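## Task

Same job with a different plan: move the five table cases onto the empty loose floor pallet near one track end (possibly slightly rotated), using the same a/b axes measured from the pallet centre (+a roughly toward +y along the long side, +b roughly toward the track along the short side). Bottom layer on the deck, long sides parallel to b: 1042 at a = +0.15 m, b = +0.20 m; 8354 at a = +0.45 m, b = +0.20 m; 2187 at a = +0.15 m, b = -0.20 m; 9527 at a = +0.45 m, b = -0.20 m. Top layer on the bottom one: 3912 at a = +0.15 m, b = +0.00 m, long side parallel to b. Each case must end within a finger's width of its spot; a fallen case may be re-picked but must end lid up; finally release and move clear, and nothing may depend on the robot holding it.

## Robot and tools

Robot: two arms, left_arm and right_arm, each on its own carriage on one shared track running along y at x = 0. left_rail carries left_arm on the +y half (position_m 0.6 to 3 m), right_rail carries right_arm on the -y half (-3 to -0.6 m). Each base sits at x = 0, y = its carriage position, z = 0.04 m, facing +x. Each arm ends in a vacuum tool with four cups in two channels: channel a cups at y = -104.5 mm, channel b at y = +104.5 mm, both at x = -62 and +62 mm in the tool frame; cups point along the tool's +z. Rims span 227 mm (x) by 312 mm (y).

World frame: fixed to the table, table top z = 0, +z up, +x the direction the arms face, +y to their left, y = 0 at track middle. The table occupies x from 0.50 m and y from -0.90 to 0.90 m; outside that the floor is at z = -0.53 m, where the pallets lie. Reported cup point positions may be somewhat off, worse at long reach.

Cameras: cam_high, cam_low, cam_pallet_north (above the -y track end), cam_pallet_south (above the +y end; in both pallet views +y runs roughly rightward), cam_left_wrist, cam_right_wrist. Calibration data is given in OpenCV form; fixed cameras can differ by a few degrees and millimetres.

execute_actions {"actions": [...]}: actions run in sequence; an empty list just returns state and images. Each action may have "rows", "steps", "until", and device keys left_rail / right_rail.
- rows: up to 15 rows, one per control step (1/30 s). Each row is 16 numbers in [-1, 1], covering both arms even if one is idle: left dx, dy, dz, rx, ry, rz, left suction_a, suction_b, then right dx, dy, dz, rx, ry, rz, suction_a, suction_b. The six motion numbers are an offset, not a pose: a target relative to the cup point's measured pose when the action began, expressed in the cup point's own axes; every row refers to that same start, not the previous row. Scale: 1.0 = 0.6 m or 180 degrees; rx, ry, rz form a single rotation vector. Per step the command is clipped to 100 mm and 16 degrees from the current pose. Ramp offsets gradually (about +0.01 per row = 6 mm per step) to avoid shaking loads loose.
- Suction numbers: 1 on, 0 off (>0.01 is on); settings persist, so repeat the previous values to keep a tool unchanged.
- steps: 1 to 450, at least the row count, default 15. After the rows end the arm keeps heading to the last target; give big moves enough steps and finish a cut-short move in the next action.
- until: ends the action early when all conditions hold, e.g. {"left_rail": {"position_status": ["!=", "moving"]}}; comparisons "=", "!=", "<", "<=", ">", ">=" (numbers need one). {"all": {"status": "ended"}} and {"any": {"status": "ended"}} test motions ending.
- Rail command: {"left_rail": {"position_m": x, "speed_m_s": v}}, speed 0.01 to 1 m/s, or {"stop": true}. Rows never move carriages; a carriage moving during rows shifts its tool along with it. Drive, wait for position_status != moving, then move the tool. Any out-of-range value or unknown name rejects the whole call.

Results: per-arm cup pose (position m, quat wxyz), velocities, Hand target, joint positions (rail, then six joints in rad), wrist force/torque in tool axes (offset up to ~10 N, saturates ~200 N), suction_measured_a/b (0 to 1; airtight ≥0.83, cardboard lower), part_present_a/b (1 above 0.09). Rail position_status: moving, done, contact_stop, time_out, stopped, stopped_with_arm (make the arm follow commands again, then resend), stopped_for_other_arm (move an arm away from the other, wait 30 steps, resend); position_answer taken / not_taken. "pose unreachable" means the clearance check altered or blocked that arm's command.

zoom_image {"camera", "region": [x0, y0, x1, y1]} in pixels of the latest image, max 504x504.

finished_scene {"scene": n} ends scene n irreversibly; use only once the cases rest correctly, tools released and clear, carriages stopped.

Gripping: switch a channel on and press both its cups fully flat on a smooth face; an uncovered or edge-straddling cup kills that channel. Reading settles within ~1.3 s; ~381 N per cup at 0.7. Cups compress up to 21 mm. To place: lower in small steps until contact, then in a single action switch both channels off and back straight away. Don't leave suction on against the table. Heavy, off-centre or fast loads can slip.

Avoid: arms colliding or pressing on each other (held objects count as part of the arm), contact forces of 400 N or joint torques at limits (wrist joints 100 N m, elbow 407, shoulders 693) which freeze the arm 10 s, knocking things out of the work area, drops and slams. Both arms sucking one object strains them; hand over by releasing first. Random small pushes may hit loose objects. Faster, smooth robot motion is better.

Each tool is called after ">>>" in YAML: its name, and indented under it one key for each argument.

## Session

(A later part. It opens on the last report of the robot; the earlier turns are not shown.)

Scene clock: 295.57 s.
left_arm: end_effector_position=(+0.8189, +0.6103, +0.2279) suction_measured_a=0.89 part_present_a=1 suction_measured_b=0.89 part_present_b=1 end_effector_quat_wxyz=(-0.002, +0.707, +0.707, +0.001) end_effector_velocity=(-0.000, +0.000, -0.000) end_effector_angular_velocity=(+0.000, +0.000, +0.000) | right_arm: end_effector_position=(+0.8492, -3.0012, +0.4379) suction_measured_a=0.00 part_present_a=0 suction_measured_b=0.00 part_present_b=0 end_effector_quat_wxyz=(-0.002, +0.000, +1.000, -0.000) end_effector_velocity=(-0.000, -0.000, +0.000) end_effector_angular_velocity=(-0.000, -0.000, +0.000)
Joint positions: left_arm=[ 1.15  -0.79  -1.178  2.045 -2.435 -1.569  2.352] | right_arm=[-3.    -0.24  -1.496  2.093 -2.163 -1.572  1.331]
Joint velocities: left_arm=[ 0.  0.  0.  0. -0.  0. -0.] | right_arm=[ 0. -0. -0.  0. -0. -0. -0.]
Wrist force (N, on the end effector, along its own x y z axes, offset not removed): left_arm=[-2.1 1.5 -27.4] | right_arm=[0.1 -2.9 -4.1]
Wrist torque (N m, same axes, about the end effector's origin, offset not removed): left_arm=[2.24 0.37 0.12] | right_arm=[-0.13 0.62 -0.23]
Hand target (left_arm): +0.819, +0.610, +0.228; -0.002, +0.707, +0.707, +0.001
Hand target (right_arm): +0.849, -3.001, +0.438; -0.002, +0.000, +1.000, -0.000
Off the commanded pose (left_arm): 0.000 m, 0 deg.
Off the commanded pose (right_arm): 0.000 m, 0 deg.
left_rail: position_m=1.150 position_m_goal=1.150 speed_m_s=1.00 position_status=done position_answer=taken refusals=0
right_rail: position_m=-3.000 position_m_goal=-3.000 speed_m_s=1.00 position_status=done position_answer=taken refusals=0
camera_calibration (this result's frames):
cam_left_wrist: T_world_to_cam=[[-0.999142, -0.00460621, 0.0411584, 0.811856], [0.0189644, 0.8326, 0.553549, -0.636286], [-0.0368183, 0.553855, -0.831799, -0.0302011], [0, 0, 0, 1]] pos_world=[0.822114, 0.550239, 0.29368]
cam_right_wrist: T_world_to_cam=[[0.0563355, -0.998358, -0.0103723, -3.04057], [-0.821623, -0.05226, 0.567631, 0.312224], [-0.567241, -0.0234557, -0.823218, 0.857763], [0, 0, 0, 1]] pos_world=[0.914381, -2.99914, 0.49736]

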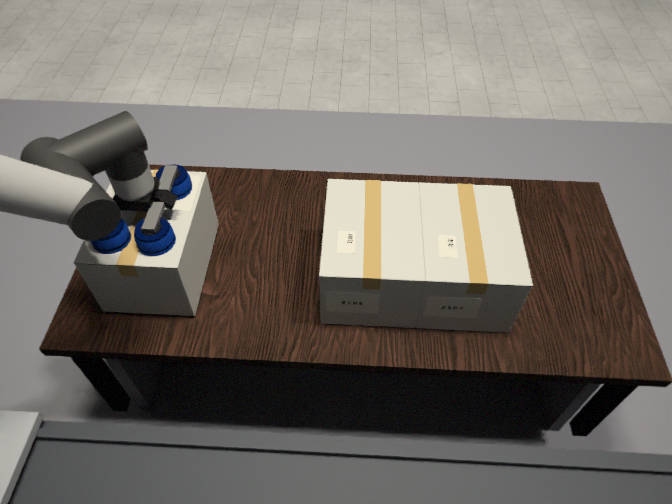

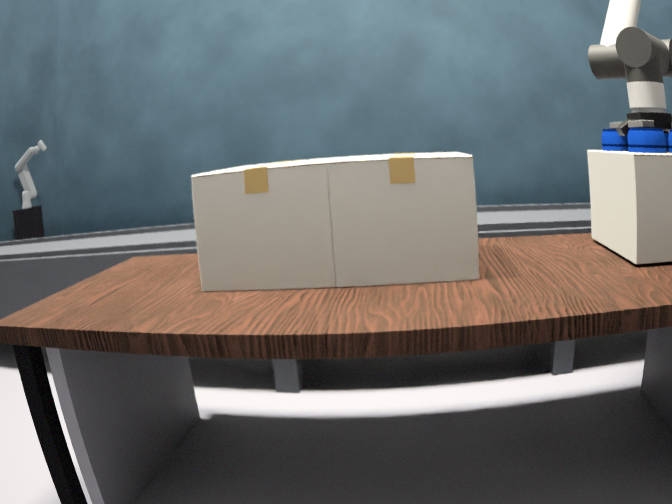

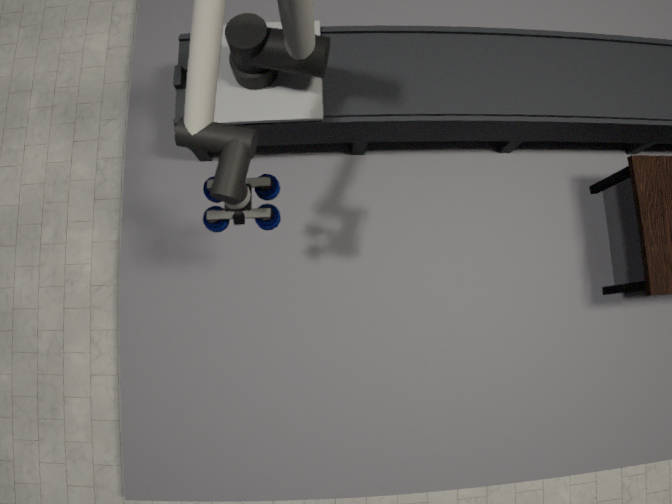

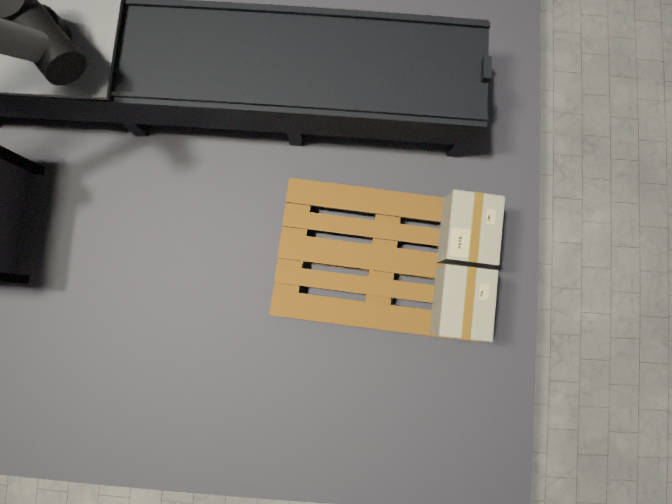

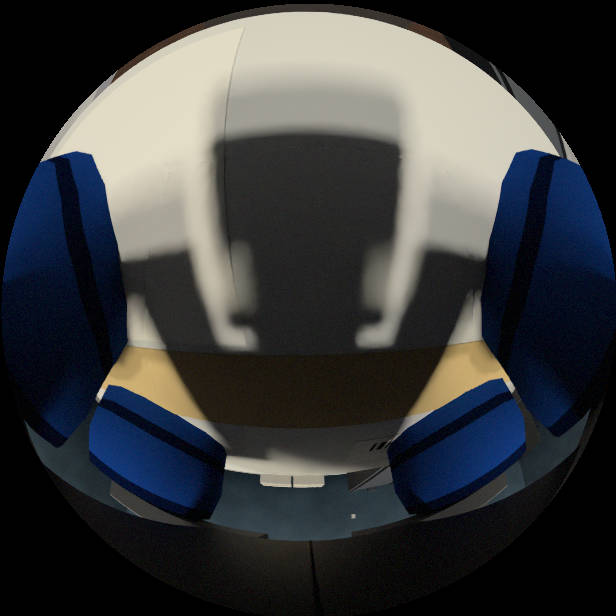

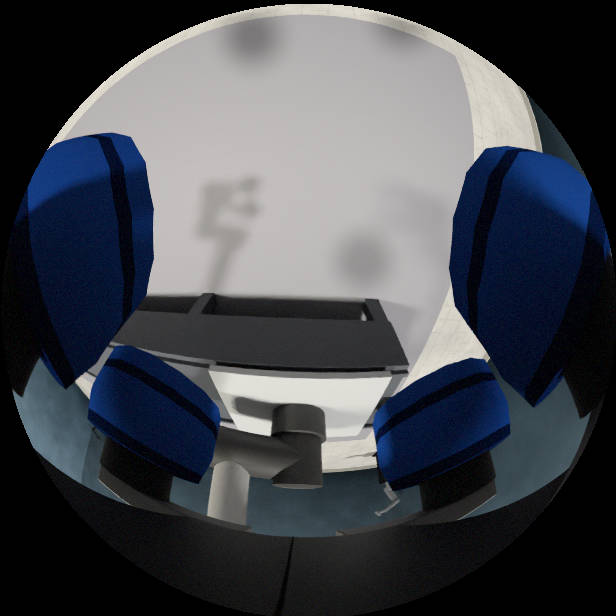

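>>> execute_actions:
  actions:
    - {"rows":[[0,0,-0.005,0,0,0,1,1,0,0,0,0,0,0,0,0],[0,0,-0.012,0,0,0,1,1,0,0,0,0,0,0,0,0],[0,0,-0.022,0,0,0,1,1,0,0,0,0,0,0,0,0],[0,0,-0.035,0,0,0,1,1,0,0,0,0,0,0,0,0],[0,0,-0.05,0,0,0,1,1,0,0,0,0,0,0,0,0],[0,0,-0.07,0,0,0,1,1,0,0,0,0,0,0,0,0],[0,0,-0.09,0,0,0,1,1,0,0,0,0,0,0,0,0],[0,0,-0.11,0,0,0,1,1,0,0,0,0,0,0,0,0],[0,0,-0.12,0,0,0,1,1,0,0,0,0,0,0,0,0]],"steps":12}
    - {"left_rail":{"position_m":3.0},"rows":[[0.01,0,-0.02,0,0,0,1,1,0,0,0,0,0,0,0,0],[0.03,0,-0.02,0,0,0.002,1,1,0,0,0,0,0,0,0,0],[0.06,0,-0.02,0,0,0.004,1,1,0,0,0,0,0,0,0,0],[0.1,-0.01,-0.02,0,0,0.007,1,1,0,0,0,0,0,0,0,0],[0.15,-0.02,-0.02,0,0,0.01,1,1,0,0,0,0,0,0,0,0],[0.22,-0.03,-0.02,0,0,0.014,1,1,0,0,0,0,0,0,0,0],[0.3,-0.05,-0.02,0,0,0.0176,1,1,0,0,0,0,0,0,0,0],[0.8,-0.05,-0.02,0,0,0.0176,1,1,0,0,0,0,0,0,0,0]],"steps":36}

>>> execute_actions:
  actions: []

Scene clock: 317.17 s.
left_arm: end_effector_position=(+0.7891, +2.0124, +0.3019) suction_measured_a=0.90 part_present_a=1 suction_measured_b=0.90 part_present_b=1 end_effector_quat_wxyz=(-0.001, +0.726, +0.687, +0.001) end_effector_velocity=(+0.002, +1.012, +0.001) end_effector_angular_velocity=(-0.002, +0.001, -0.003) | right_arm: end_effector_position=(+0.8492, -3.0012, +0.4379) suction_measured_a=0.00 part_present_a=0 suction_measured_b=0.00 part_present_b=0 end_effector_quat_wxyz=(-0.002, +0.000, +1.000, -0.000) end_effector_velocity=(+0.000, -0.000, -0.000) end_effector_angular_velocity=(+0.000, +0.000, -0.000)
Joint positions: left_arm=[ 2.074 -0.335 -1.435  2.269 -2.405 -1.569  2.862] | right_arm=[-3.    -0.24  -1.496  2.093 -2.163 -1.572  1.331]
Joint velocities: left_arm=[ 1.     0.016  0.    -0.002  0.002 -0.002  0.019] | right_arm=[ 0. -0.  0. -0.  0.  0.  0.]
Wrist force (N, on the end effector, along its own x y z axes, offset not removed): left_arm=[1.9 5.5 -25.4] | right_arm=[-3.7 -0.6 0.3]
Wrist torque (N m, same axes, about the end effector's origin, offset not removed): left_arm=[2.52 0.05 0.27] | right_arm=[0.25 0.90 -0.18]
Hand target (left_arm): +0.789, +2.056, +0.302; -0.001, +0.726, +0.687, +0.000
Hand target (right_arm): +0.849, -3.001, +0.438; -0.002, +0.000, +1.000, -0.000
Off the commanded pose (left_arm): 0.001 m, 0 deg.
Off the commanded pose (right_arm): 0.000 m, 0 deg.
left_rail: position_m=2.074 position_m_goal=3.000 speed_m_s=1.00 position_status=moving position_answer=taken refusals=0
right_rail: position_m=-3.000 position_m_goal=-3.000 speed_m_s=1.00 position_status=done position_answer=taken refusals=0
camera_calibration (this result's frames):
cam_left_wrist: T_world_to_cam=[[-0.997916, 0.0506221, 0.0400224, 0.673775], [0.0643102, 0.831516, 0.551765, -1.87711], [-0.00534778, 0.553189, -0.833039, -0.769469], [0, 0, 0, 1]] pos_world=[0.788973, 1.9524, 0.367762]
cam_right_wrist: T_world_to_cam=[[0.0563355, -0.998358, -0.0103723, -3.04057], [-0.821623, -0.05226, 0.567631, 0.312224], [-0.567241, -0.0234557, -0.823218, 0.857763], [0, 0, 0, 1]] pos_world=[0.914381, -2.99914, 0.49736]

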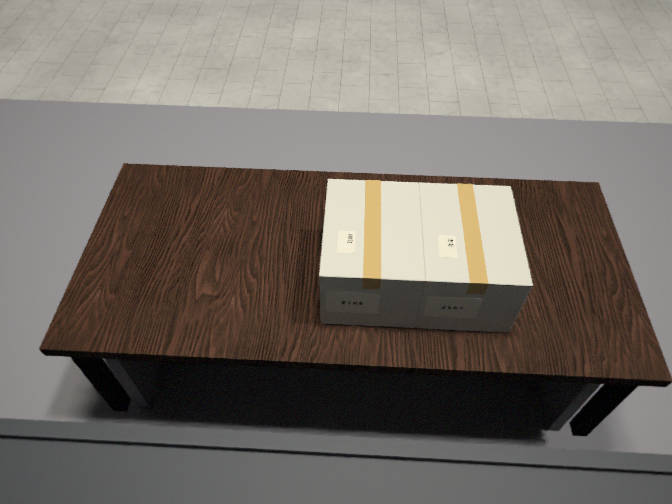

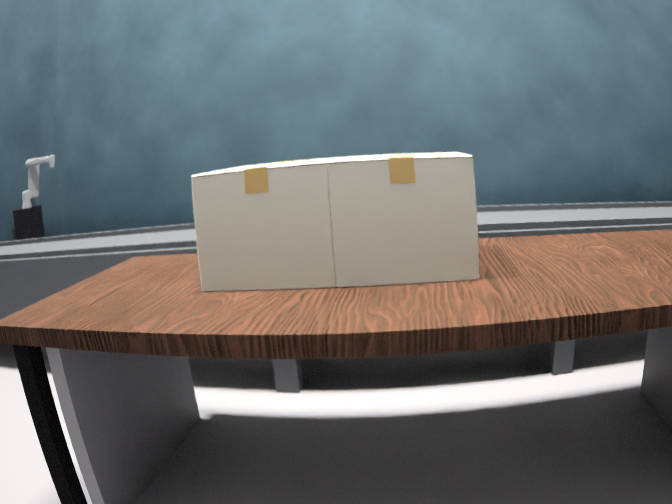

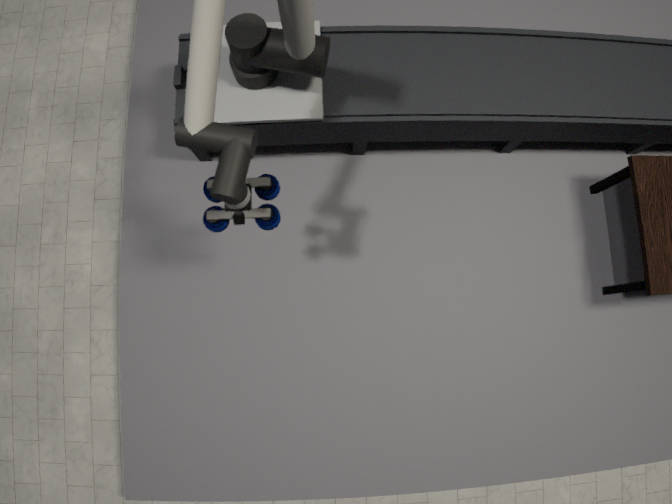

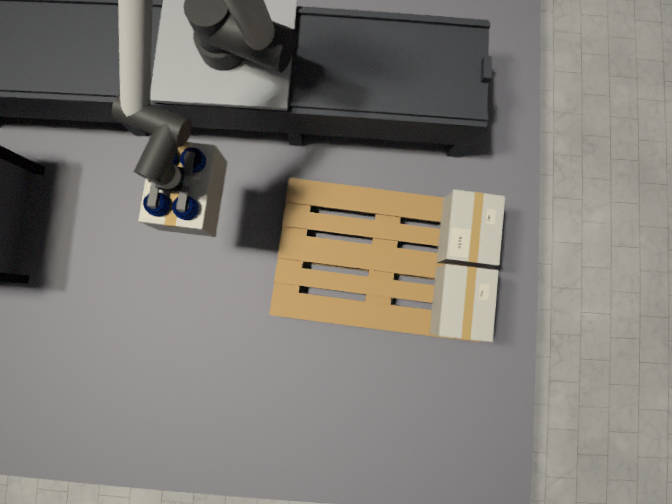

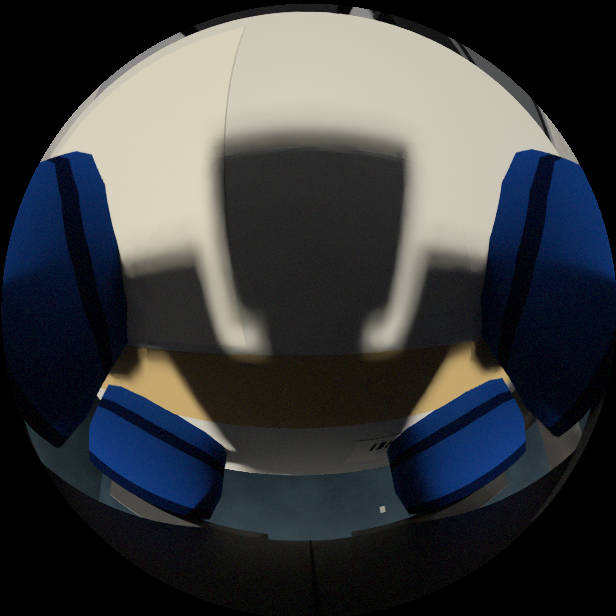

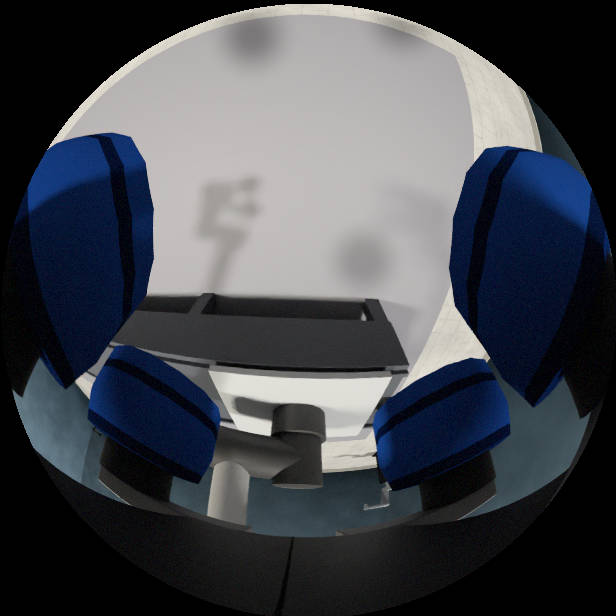

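Scene clock: 317.17 s.
left_arm: end_effector_position=(+0.7891, +2.0124, +0.3019) suction_measured_a=0.90 part_present_a=1 suction_measured_b=0.90 part_present_b=1 end_effector_quat_wxyz=(-0.001, +0.726, +0.687, +0.001) end_effector_velocity=(+0.002, +1.012, +0.001) end_effector_angular_velocity=(-0.002, +0.001, -0.003) | right_arm: end_effector_position=(+0.8492, -3.0012, +0.4379) suction_measured_a=0.00 part_present_a=0 suction_measured_b=0.00 part_present_b=0 end_effector_quat_wxyz=(-0.002, +0.000, +1.000, -0.000) end_effector_velocity=(+0.000, -0.000, -0.000) end_effector_angular_velocity=(+0.000, +0.000, -0.000)
Joint positions: left_arm=[ 2.074 -0.335 -1.435  2.269 -2.405 -1.569  2.862] | right_arm=[-3.    -0.24  -1.496  2.093 -2.163 -1.572  1.331]
Joint velocities: left_arm=[ 1.     0.016  0.    -0.002  0.002 -0.002  0.019] | right_arm=[ 0. -0.  0. -0.  0.  0.  0.]
Wrist force (N, on the end effector, along its own x y z axes, offset not removed): left_arm=[1.9 5.5 -25.4] | right_arm=[-3.7 -0.6 0.3]
Wrist torque (N m, same axes, about the end effector's origin, offset not removed): left_arm=[2.52 0.05 0.27] | right_arm=[0.25 0.90 -0.18]
Hand target (left_arm): +0.789, +2.056, +0.302; -0.001, +0.726, +0.687, +0.000
Hand target (right_arm): +0.849, -3.001, +0.438; -0.002, +0.000, +1.000, -0.000
Off the commanded pose (left_arm): 0.001 m, 0 deg.
Off the commanded pose (right_arm): 0.000 m, 0 deg.
left_rail: position_m=2.074 position_m_goal=3.000 speed_m_s=1.00 position_status=moving position_answer=taken refusals=0
right_rail: position_m=-3.000 position_m_goal=-3.000 speed_m_s=1.00 position_status=done position_answer=taken refusals=0
camera_calibration (this result's frames):
cam_left_wrist: T_world_to_cam=[[-0.997916, 0.0506221, 0.0400224, 0.673775], [0.0643102, 0.831516, 0.551765, -1.87711], [-0.00534778, 0.553189, -0.833039, -0.769469], [0, 0, 0, 1]] pos_world=[0.788973, 1.9524, 0.367762]
cam_right_wrist: T_world_to_cam=[[0.0563355, -0.998358, -0.0103723, -3.04057], [-0.821623, -0.05226, 0.567631, 0.312224], [-0.567241, -0.0234557, -0.823218, 0.857763], [0, 0, 0, 1]] pos_world=[0.914381, -2.99914, 0.49736]

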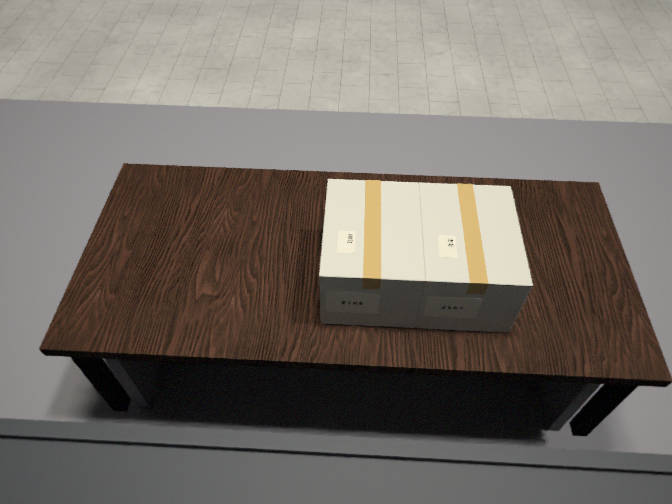

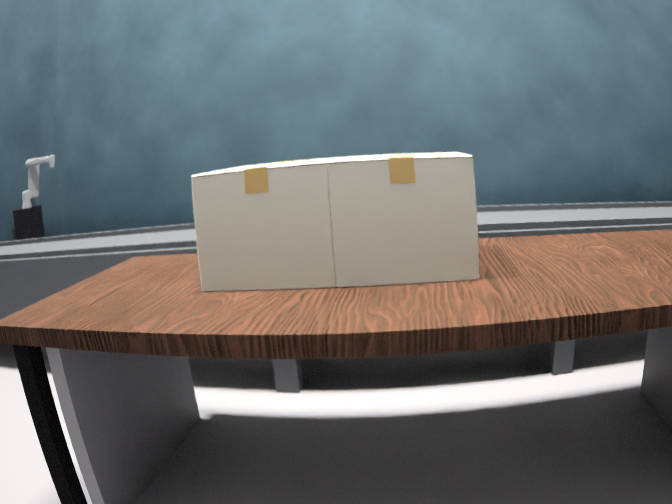

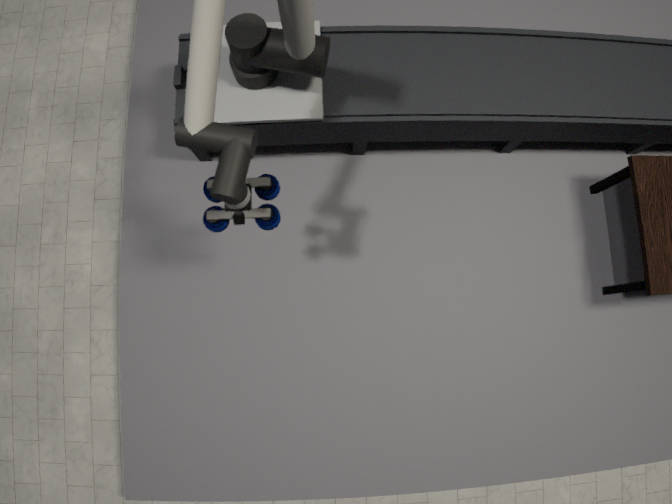

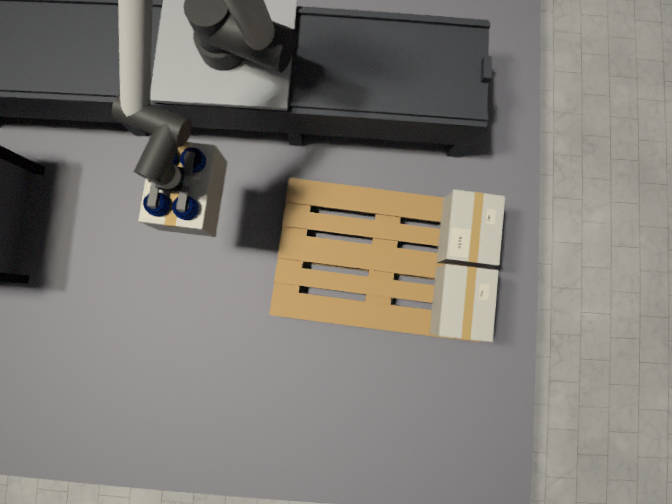

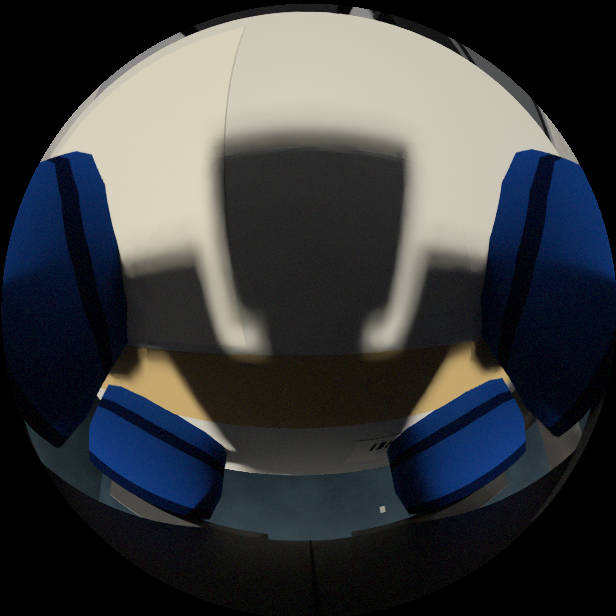

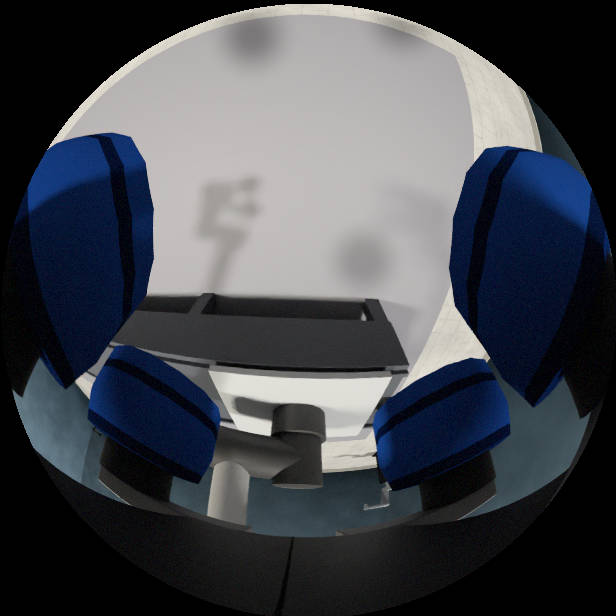

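>>> execute_actions:
  actions: []

Scene clock: 319.77 s.
left_arm: end_effector_position=(+0.7893, +2.9393, +0.3020) suction_measured_a=0.90 part_present_a=1 suction_measured_b=0.90 part_present_b=1 end_effector_quat_wxyz=(-0.001, +0.726, +0.687, +0.000) end_effector_velocity=(+0.000, +0.000, +0.000) end_effector_angular_velocity=(-0.000, -0.000, +0.000) | right_arm: end_effector_position=(+0.8492, -3.0012, +0.4379) suction_measured_a=0.00 part_present_a=0 suction_measured_b=0.00 part_present_b=0 end_effector_quat_wxyz=(-0.002, +0.000, +1.000, -0.000) end_effector_velocity=(-0.000, +0.000, +0.000) end_effector_angular_velocity=(-0.000, -0.000, +0.000)
Joint positions: left_arm=[ 3.    -0.334 -1.435  2.269 -2.405 -1.569  2.863] | right_arm=[-3.    -0.24  -1.496  2.093 -2.163 -1.572  1.331]
Joint velocities: left_arm=[ 0.  0. -0.  0. -0.  0. -0.] | right_arm=[ 0. -0. -0.  0. -0.  0. -0.]
Wrist force (N, on the end effector, along its own x y z axes, offset not removed): left_arm=[-2.2 10.2 -29.3] | right_arm=[-3.5 -4.3 1.2]
Wrist torque (N m, same axes, about the end effector's origin, offset not removed): left_arm=[3.31 0.59 0.11] | right_arm=[-0.19 0.90 -0.04]
Hand target (left_arm): +0.789, +2.939, +0.302; -0.001, +0.726, +0.687, +0.000
Hand target (right_arm): +0.849, -3.001, +0.438; -0.002, +0.000, +1.000, -0.000
Off the commanded pose (left_arm): 0.000 m, 0 deg.
Off the commanded pose (right_arm): 0.000 m, 0 deg.
left_rail: position_m=3.000 position_m_goal=3.000 speed_m_s=1.00 position_status=done position_answer=taken refusals=0
right_rail: position_m=-3.000 position_m_goal=-3.000 speed_m_s=1.00 position_status=done position_answer=taken refusals=0
camera_calibration (this result's frames):
cam_left_wrist: T_world_to_cam=[[-0.997907, 0.0507609, 0.0400691, 0.626604], [0.0644508, 0.83159, 0.551637, -2.64826], [-0.00531944, 0.553065, -0.833121, -1.2818], [0, 0, 0, 1]] pos_world=[0.789157, 2.87938, 0.367875]
cam_right_wrist: T_world_to_cam=[[0.0563357, -0.998358, -0.0103722, -3.04057], [-0.821623, -0.0522601, 0.567631, 0.312224], [-0.567241, -0.0234558, -0.823218, 0.857762], [0, 0, 0, 1]] pos_world=[0.914381, -2.99914, 0.49736]

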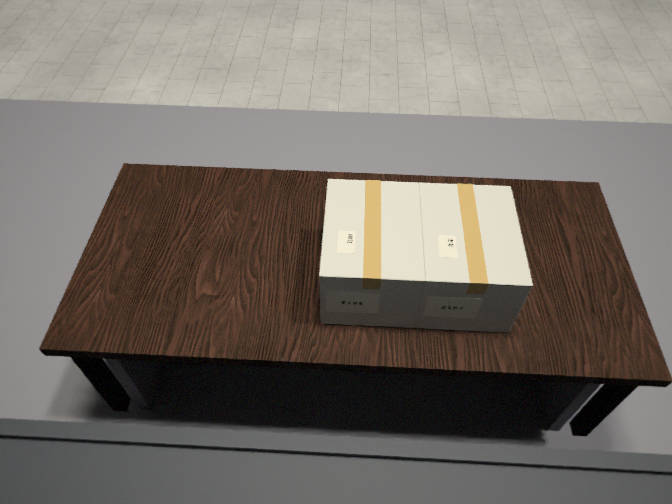

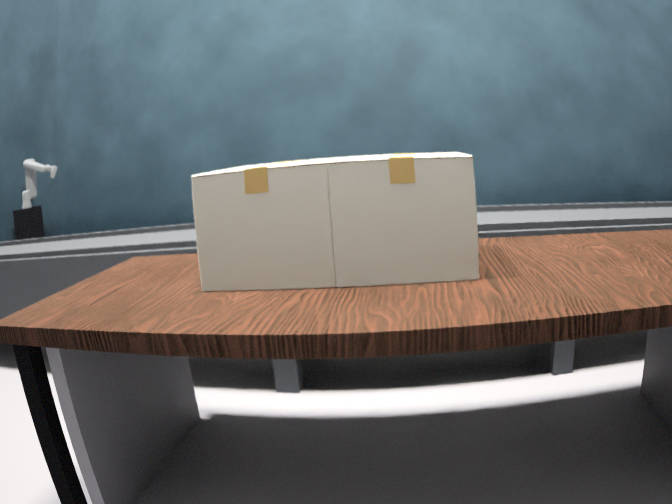

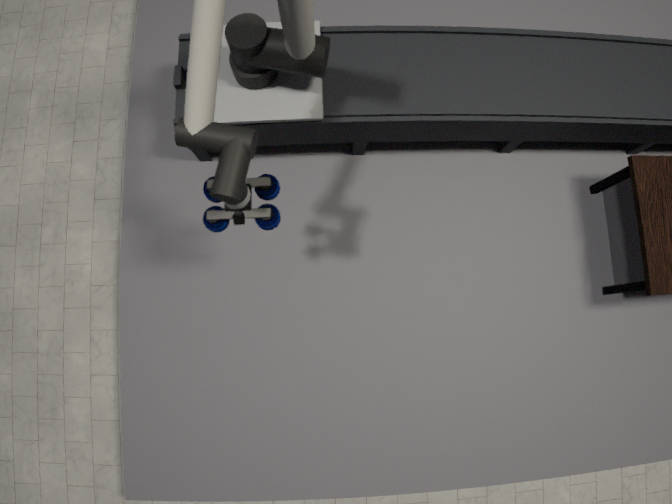

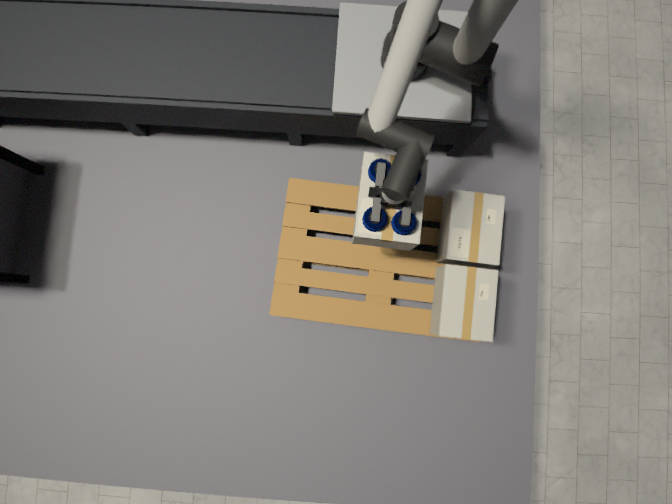

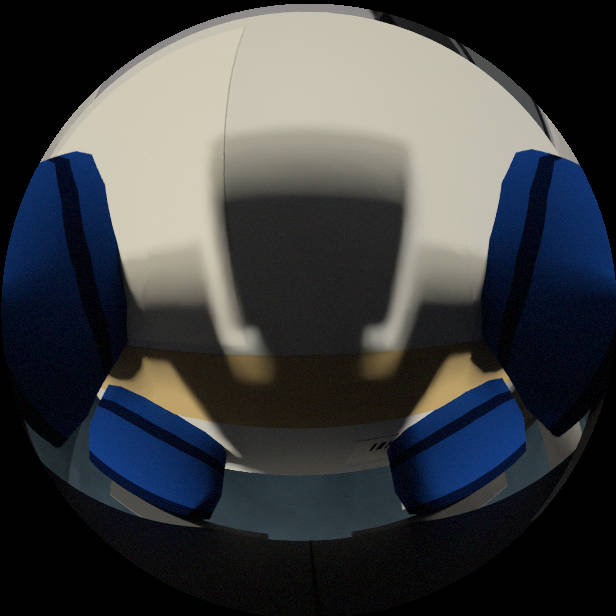

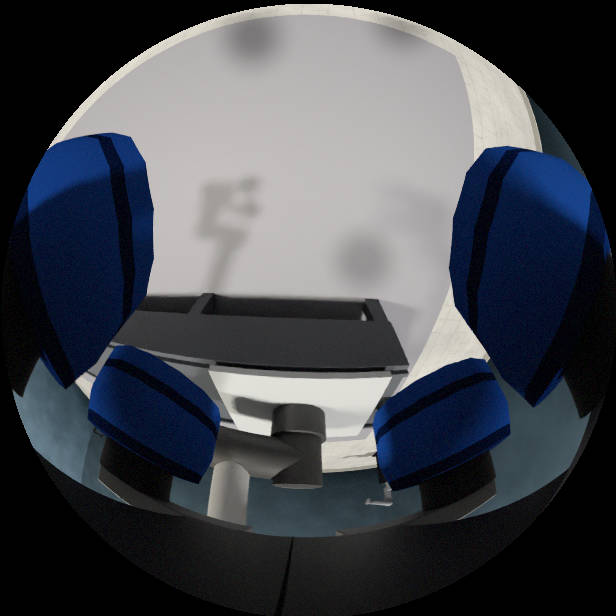

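>>> execute_actions:
  actions:
    - {"rows":[[0.01,0,0.01,0,0,0,1,1,0,0,0,0,0,0,0,0],[0.025,-0.002,0.03,0,0,0,1,1,0,0,0,0,0,0,0,0],[0.05,-0.004,0.06,0,0,0,1,1,0,0,0,0,0,0,0,0],[0.08,-0.006,0.1,0,0,0,1,1,0,0,0,0,0,0,0,0],[0.12,-0.008,0.15,0,0,0,1,1,0,0,0,0,0,0,0,0],[0.16,-0.01,0.21,0,0,0,1,1,0,0,0,0,0,0,0,0],[0.2,-0.012,0.28,0,0,0,1,1,0,0,0,0,0,0,0,0],[0.24,-0.014,0.35,0,0,0,1,1,0,0,0,0,0,0,0,0],[0.28,-0.016,0.42,0,0,0,1,1,0,0,0,0,0,0,0,0],[0.31,-0.018,0.5,0,0,0,1,1,0,0,0,0,0,0,0,0],[0.328,-0.018,0.69,0,0,0,1,1,0,0,0,0,0,0,0,0]],"steps":30}
    - {"rows":[[0,0,0.01,0,0,0,1,1,0,0,0,0,0,0,0,0],[0,0,0.02,0,0,0,1,1,0,0,0,0,0,0,0,0],[0,0,0.03,0,0,0,1,1,0,0,0,0,0,0,0,0],[0,0,0.04,0,0,0,1,1,0,0,0,0,0,0,0,0],[0,0,0.05,0,0,0,1,1,0,0,0,0,0,0,0,0],[0,0,0.056,0,0,0,1,1,0,0,0,0,0,0,0,0]],"steps":12}

>>> zoom_image:
  camera: "cam_pallet_south"
  region: [340, 165, 520, 300]

Scene clock: 336.87 s.
left_arm: end_effector_position=(+0.7856, +3.1346, -0.1343) suction_measured_a=0.90 part_present_a=1 suction_measured_b=0.90 part_present_b=1 end_effector_quat_wxyz=(-0.002, +0.726, +0.687, -0.001) end_effector_velocity=(+0.001, -0.000, -0.021) end_effector_angular_velocity=(-0.000, -0.002, +0.000) | right_arm: end_effector_position=(+0.8492, -3.0012, +0.4379) suction_measured_a=0.00 part_present_a=0 suction_measured_b=0.00 part_present_b=0 end_effector_quat_wxyz=(-0.002, +0.000, +1.000, -0.000) end_effector_velocity=(+0.000, -0.000, -0.000) end_effector_angular_velocity=(+0.000, +0.000, +0.000)
Joint positions: left_arm=[ 3.    -0.086 -0.781  2.351 -3.138 -1.57   3.111] | right_arm=[-3.    -0.24  -1.496  2.093 -2.163 -1.572  1.331]
Joint velocities: left_arm=[ 0.    -0.     0.035 -0.007 -0.03  -0.    -0.001] | right_arm=[ 0. -0.  0.  0. -0.  0. -0.]
Wrist force (N, on the end effector, along its own x y z axes, offset not removed): left_arm=[-3.3 8.4 -23.7] | right_arm=[0.9 3.1 -0.3]
Wrist torque (N m, same axes, about the end effector's origin, offset not removed): left_arm=[3.30 0.34 0.22] | right_arm=[0.78 0.60 0.13]
Hand target (left_arm): +0.786, +3.135, -0.136; -0.002, +0.726, +0.687, -0.000
Hand target (right_arm): +0.849, -3.001, +0.438; -0.002, +0.000, +1.000, -0.000
Off the commanded pose (left_arm): 0.002 m, 0 deg.
Off the commanded pose (right_arm): 0.000 m, 0 deg.
left_rail: position_m=3.000 position_m_goal=3.000 speed_m_s=1.00 position_status=done position_answer=taken refusals=0
right_rail: position_m=-3.000 position_m_goal=-3.000 speed_m_s=1.00 position_status=done position_answer=taken refusals=0
camera_calibration (this result's frames):
cam_left_wrist: T_world_to_cam=[[-0.997814, 0.0502644, 0.0429052, 0.63234], [0.0656051, 0.831583, 0.551512, -2.5707], [-0.0079578, 0.553121, -0.833063, -1.75137], [0, 0, 0, 1]] pos_world=[0.785672, 3.07468, -0.0683567]
cam_right_wrist: T_world_to_cam=[[0.0563355, -0.998358, -0.0103723, -3.04057], [-0.821623, -0.0522599, 0.567631, 0.312224], [-0.567241, -0.0234557, -0.823218, 0.857763], [0, 0, 0, 1]] pos_world=[0.914381, -2.99914, 0.49736]

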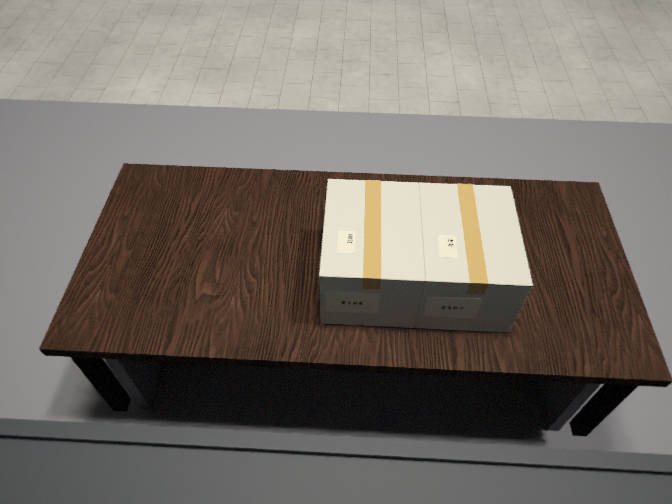

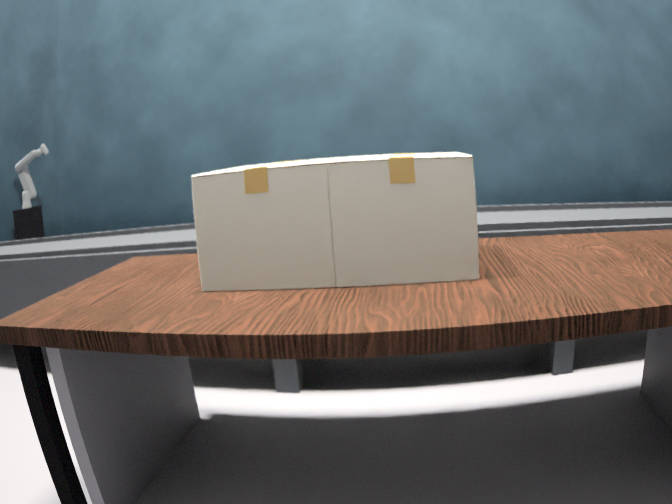

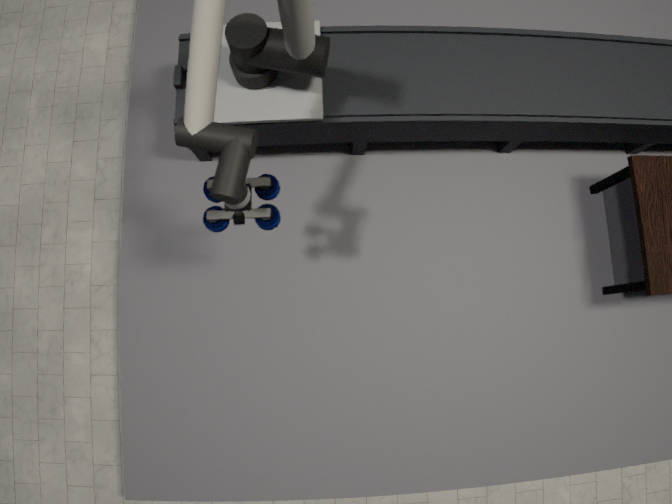

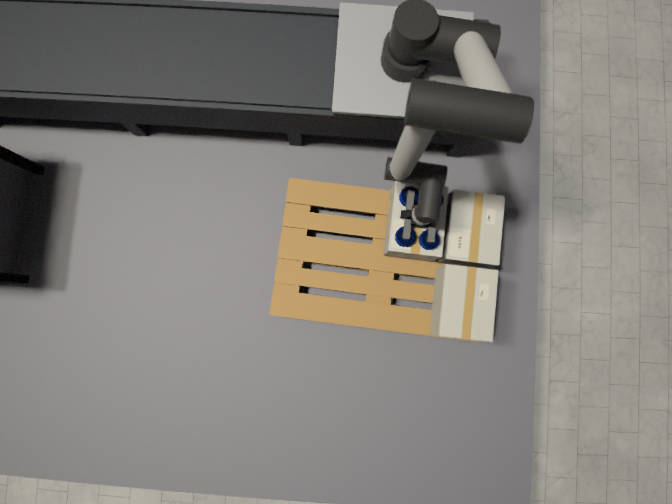

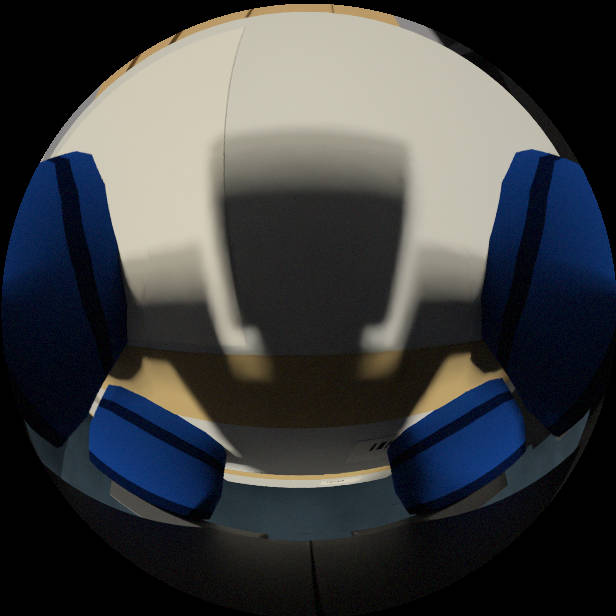

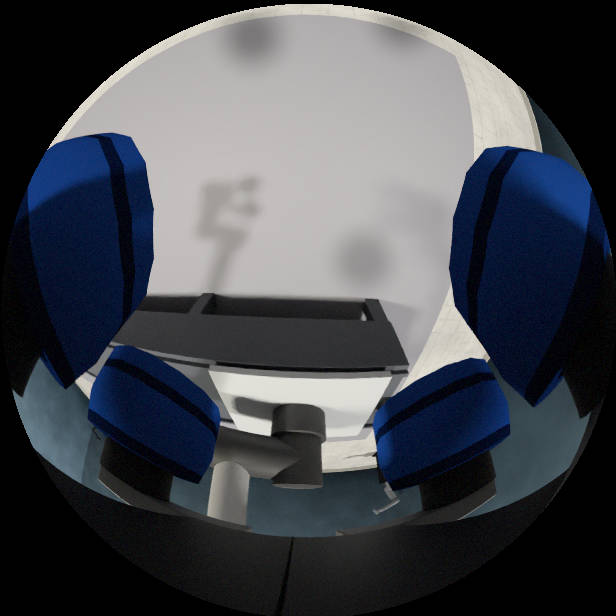

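Region (340, 165, 520, 300) of cam_pallet_south's 672x504 image, scaled by 2.800, with more detail than that image has; it fills the top 378 rows of this view, and the rest is white.

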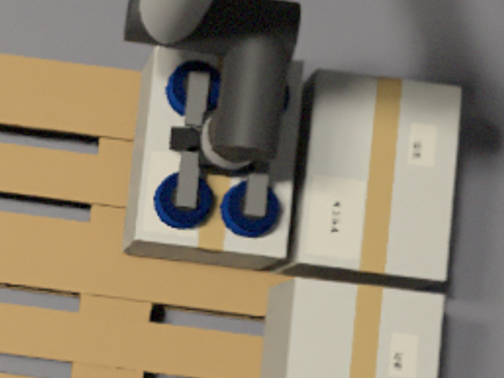

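Move to nominal and lower to −0.150.

>>> execute_actions:
  actions:
    - {"rows":[[0.006,0.002,0.006,0,0,0,1,1,0,0,0,0,0,0,0,0],[0.012,0.004,0.012,0,0,0,1,1,0,0,0,0,0,0,0,0],[0.018,0.006,0.018,0,0,0,1,1,0,0,0,0,0,0,0,0],[0.024,0.006,0.024,0,0,0,1,1,0,0,0,0,0,0,0,0],[0.024,0.006,0.028,0,0,0,1,1,0,0,0,0,0,0,0,0]],"steps":10}

>>> zoom_image:
  camera: "cam_pallet_south"
  region: [350, 170, 510, 290]

Scene clock: 342.93 s.
left_arm: end_effector_position=(+0.7896, +3.1477, -0.1496) suction_measured_a=0.90 part_present_a=1 suction_measured_b=0.90 part_present_b=1 end_effector_quat_wxyz=(-0.002, +0.726, +0.687, -0.001) end_effector_velocity=(+0.004, +0.013, -0.017) end_effector_angular_velocity=(-0.000, -0.000, -0.000) | right_arm: end_effector_position=(+0.8492, -3.0012, +0.4379) suction_measured_a=0.00 part_present_a=0 suction_measured_b=0.00 part_present_b=0 end_effector_quat_wxyz=(-0.002, +0.000, +1.000, -0.000) end_effector_velocity=(+0.000, -0.000, -0.000) end_effector_angular_velocity=(+0.000, +0.000, +0.000)
Joint positions: left_arm=[ 3.    -0.068 -0.756  2.338 -3.149 -1.569  3.128] | right_arm=[-3.    -0.24  -1.496  2.093 -2.163 -1.572  1.331]
Joint velocities: left_arm=[ 0.     0.017  0.028 -0.014 -0.014  0.     0.017] | right_arm=[ 0. -0.  0. -0.  0.  0. -0.]
Wrist force (N, on the end effector, along its own x y z axes, offset not removed): left_arm=[-3.5 6.9 -24.0] | right_arm=[-3.9 -3.5 2.1]
Wrist torque (N m, same axes, about the end effector's origin, offset not removed): left_arm=[2.89 0.98 0.10] | right_arm=[-0.25 1.08 -0.03]
Hand target (left_arm): +0.790, +3.149, -0.151; -0.002, +0.726, +0.687, -0.001
Hand target (right_arm): +0.849, -3.001, +0.438; -0.002, +0.000, +1.000, -0.000
Off the commanded pose (left_arm): 0.002 m, 0 deg.
Off the commanded pose (right_arm): 0.000 m, 0 deg.
left_rail: position_m=3.000 position_m_goal=3.000 speed_m_s=1.00 position_status=done position_answer=taken refusals=0
right_rail: position_m=-3.000 position_m_goal=-3.000 speed_m_s=1.00 position_status=done position_answer=taken refusals=0
camera_calibration (this result's frames):
cam_left_wrist: T_world_to_cam=[[-0.99781, 0.0502559, 0.0430075, 0.636356], [0.065656, 0.831493, 0.551641, -2.57312], [-0.00803718, 0.553257, -0.832972, -1.77167], [0, 0, 0, 1]] pos_world=[0.789664, 3.08774, -0.0836817]
cam_right_wrist: T_world_to_cam=[[0.0563357, -0.998358, -0.0103722, -3.04057], [-0.821623, -0.0522601, 0.567631, 0.312224], [-0.567241, -0.0234559, -0.823218, 0.857762], [0, 0, 0, 1]] pos_world=[0.914381, -2.99914, 0.49736]

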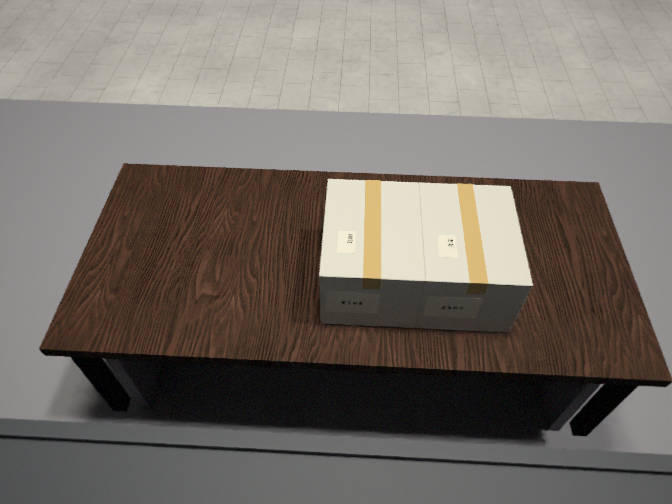

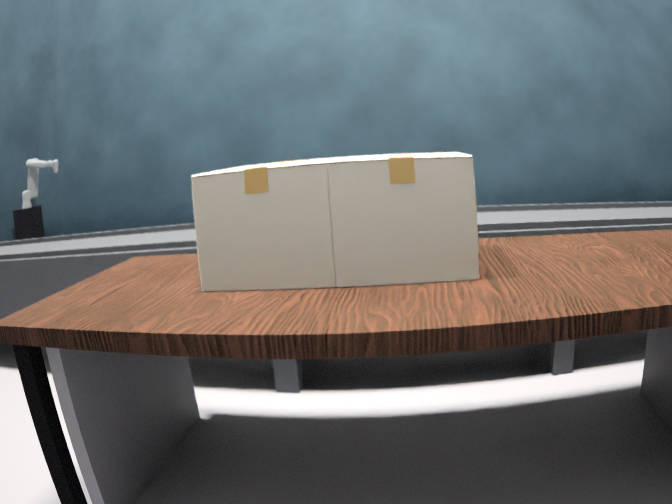

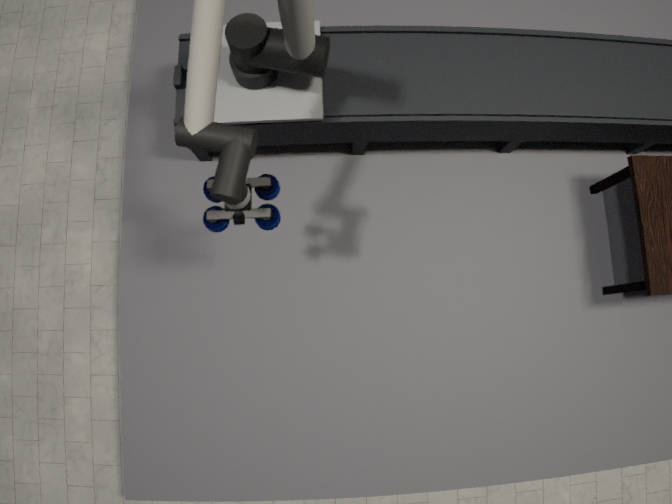

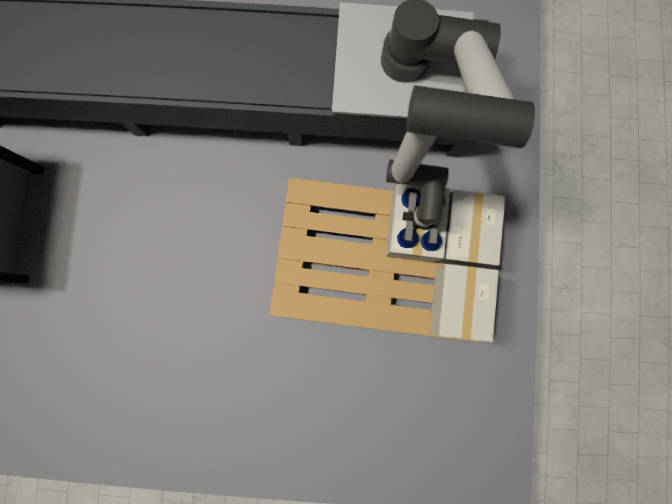

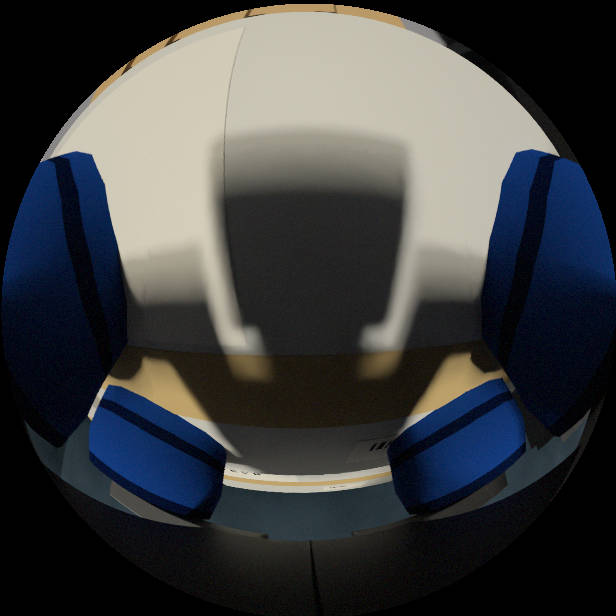

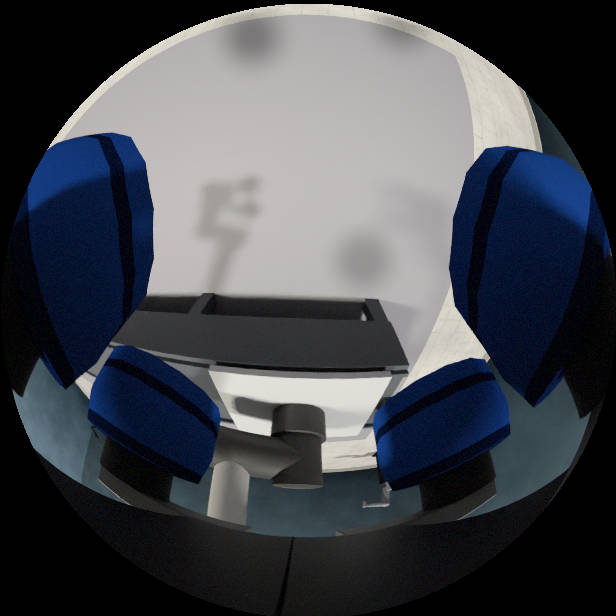

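Region (350, 170, 510, 290) of cam_pallet_south's 672x504 image, scaled by 3.150, with more detail than that image has; it fills the top 378 rows of this view, and the rest is white.

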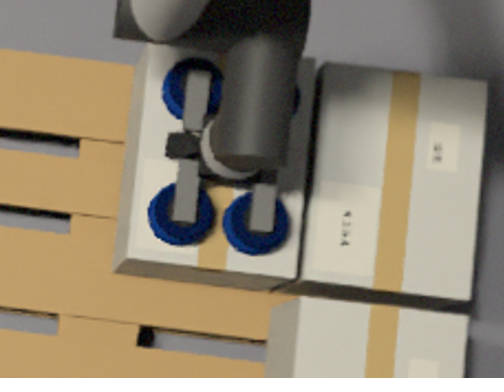

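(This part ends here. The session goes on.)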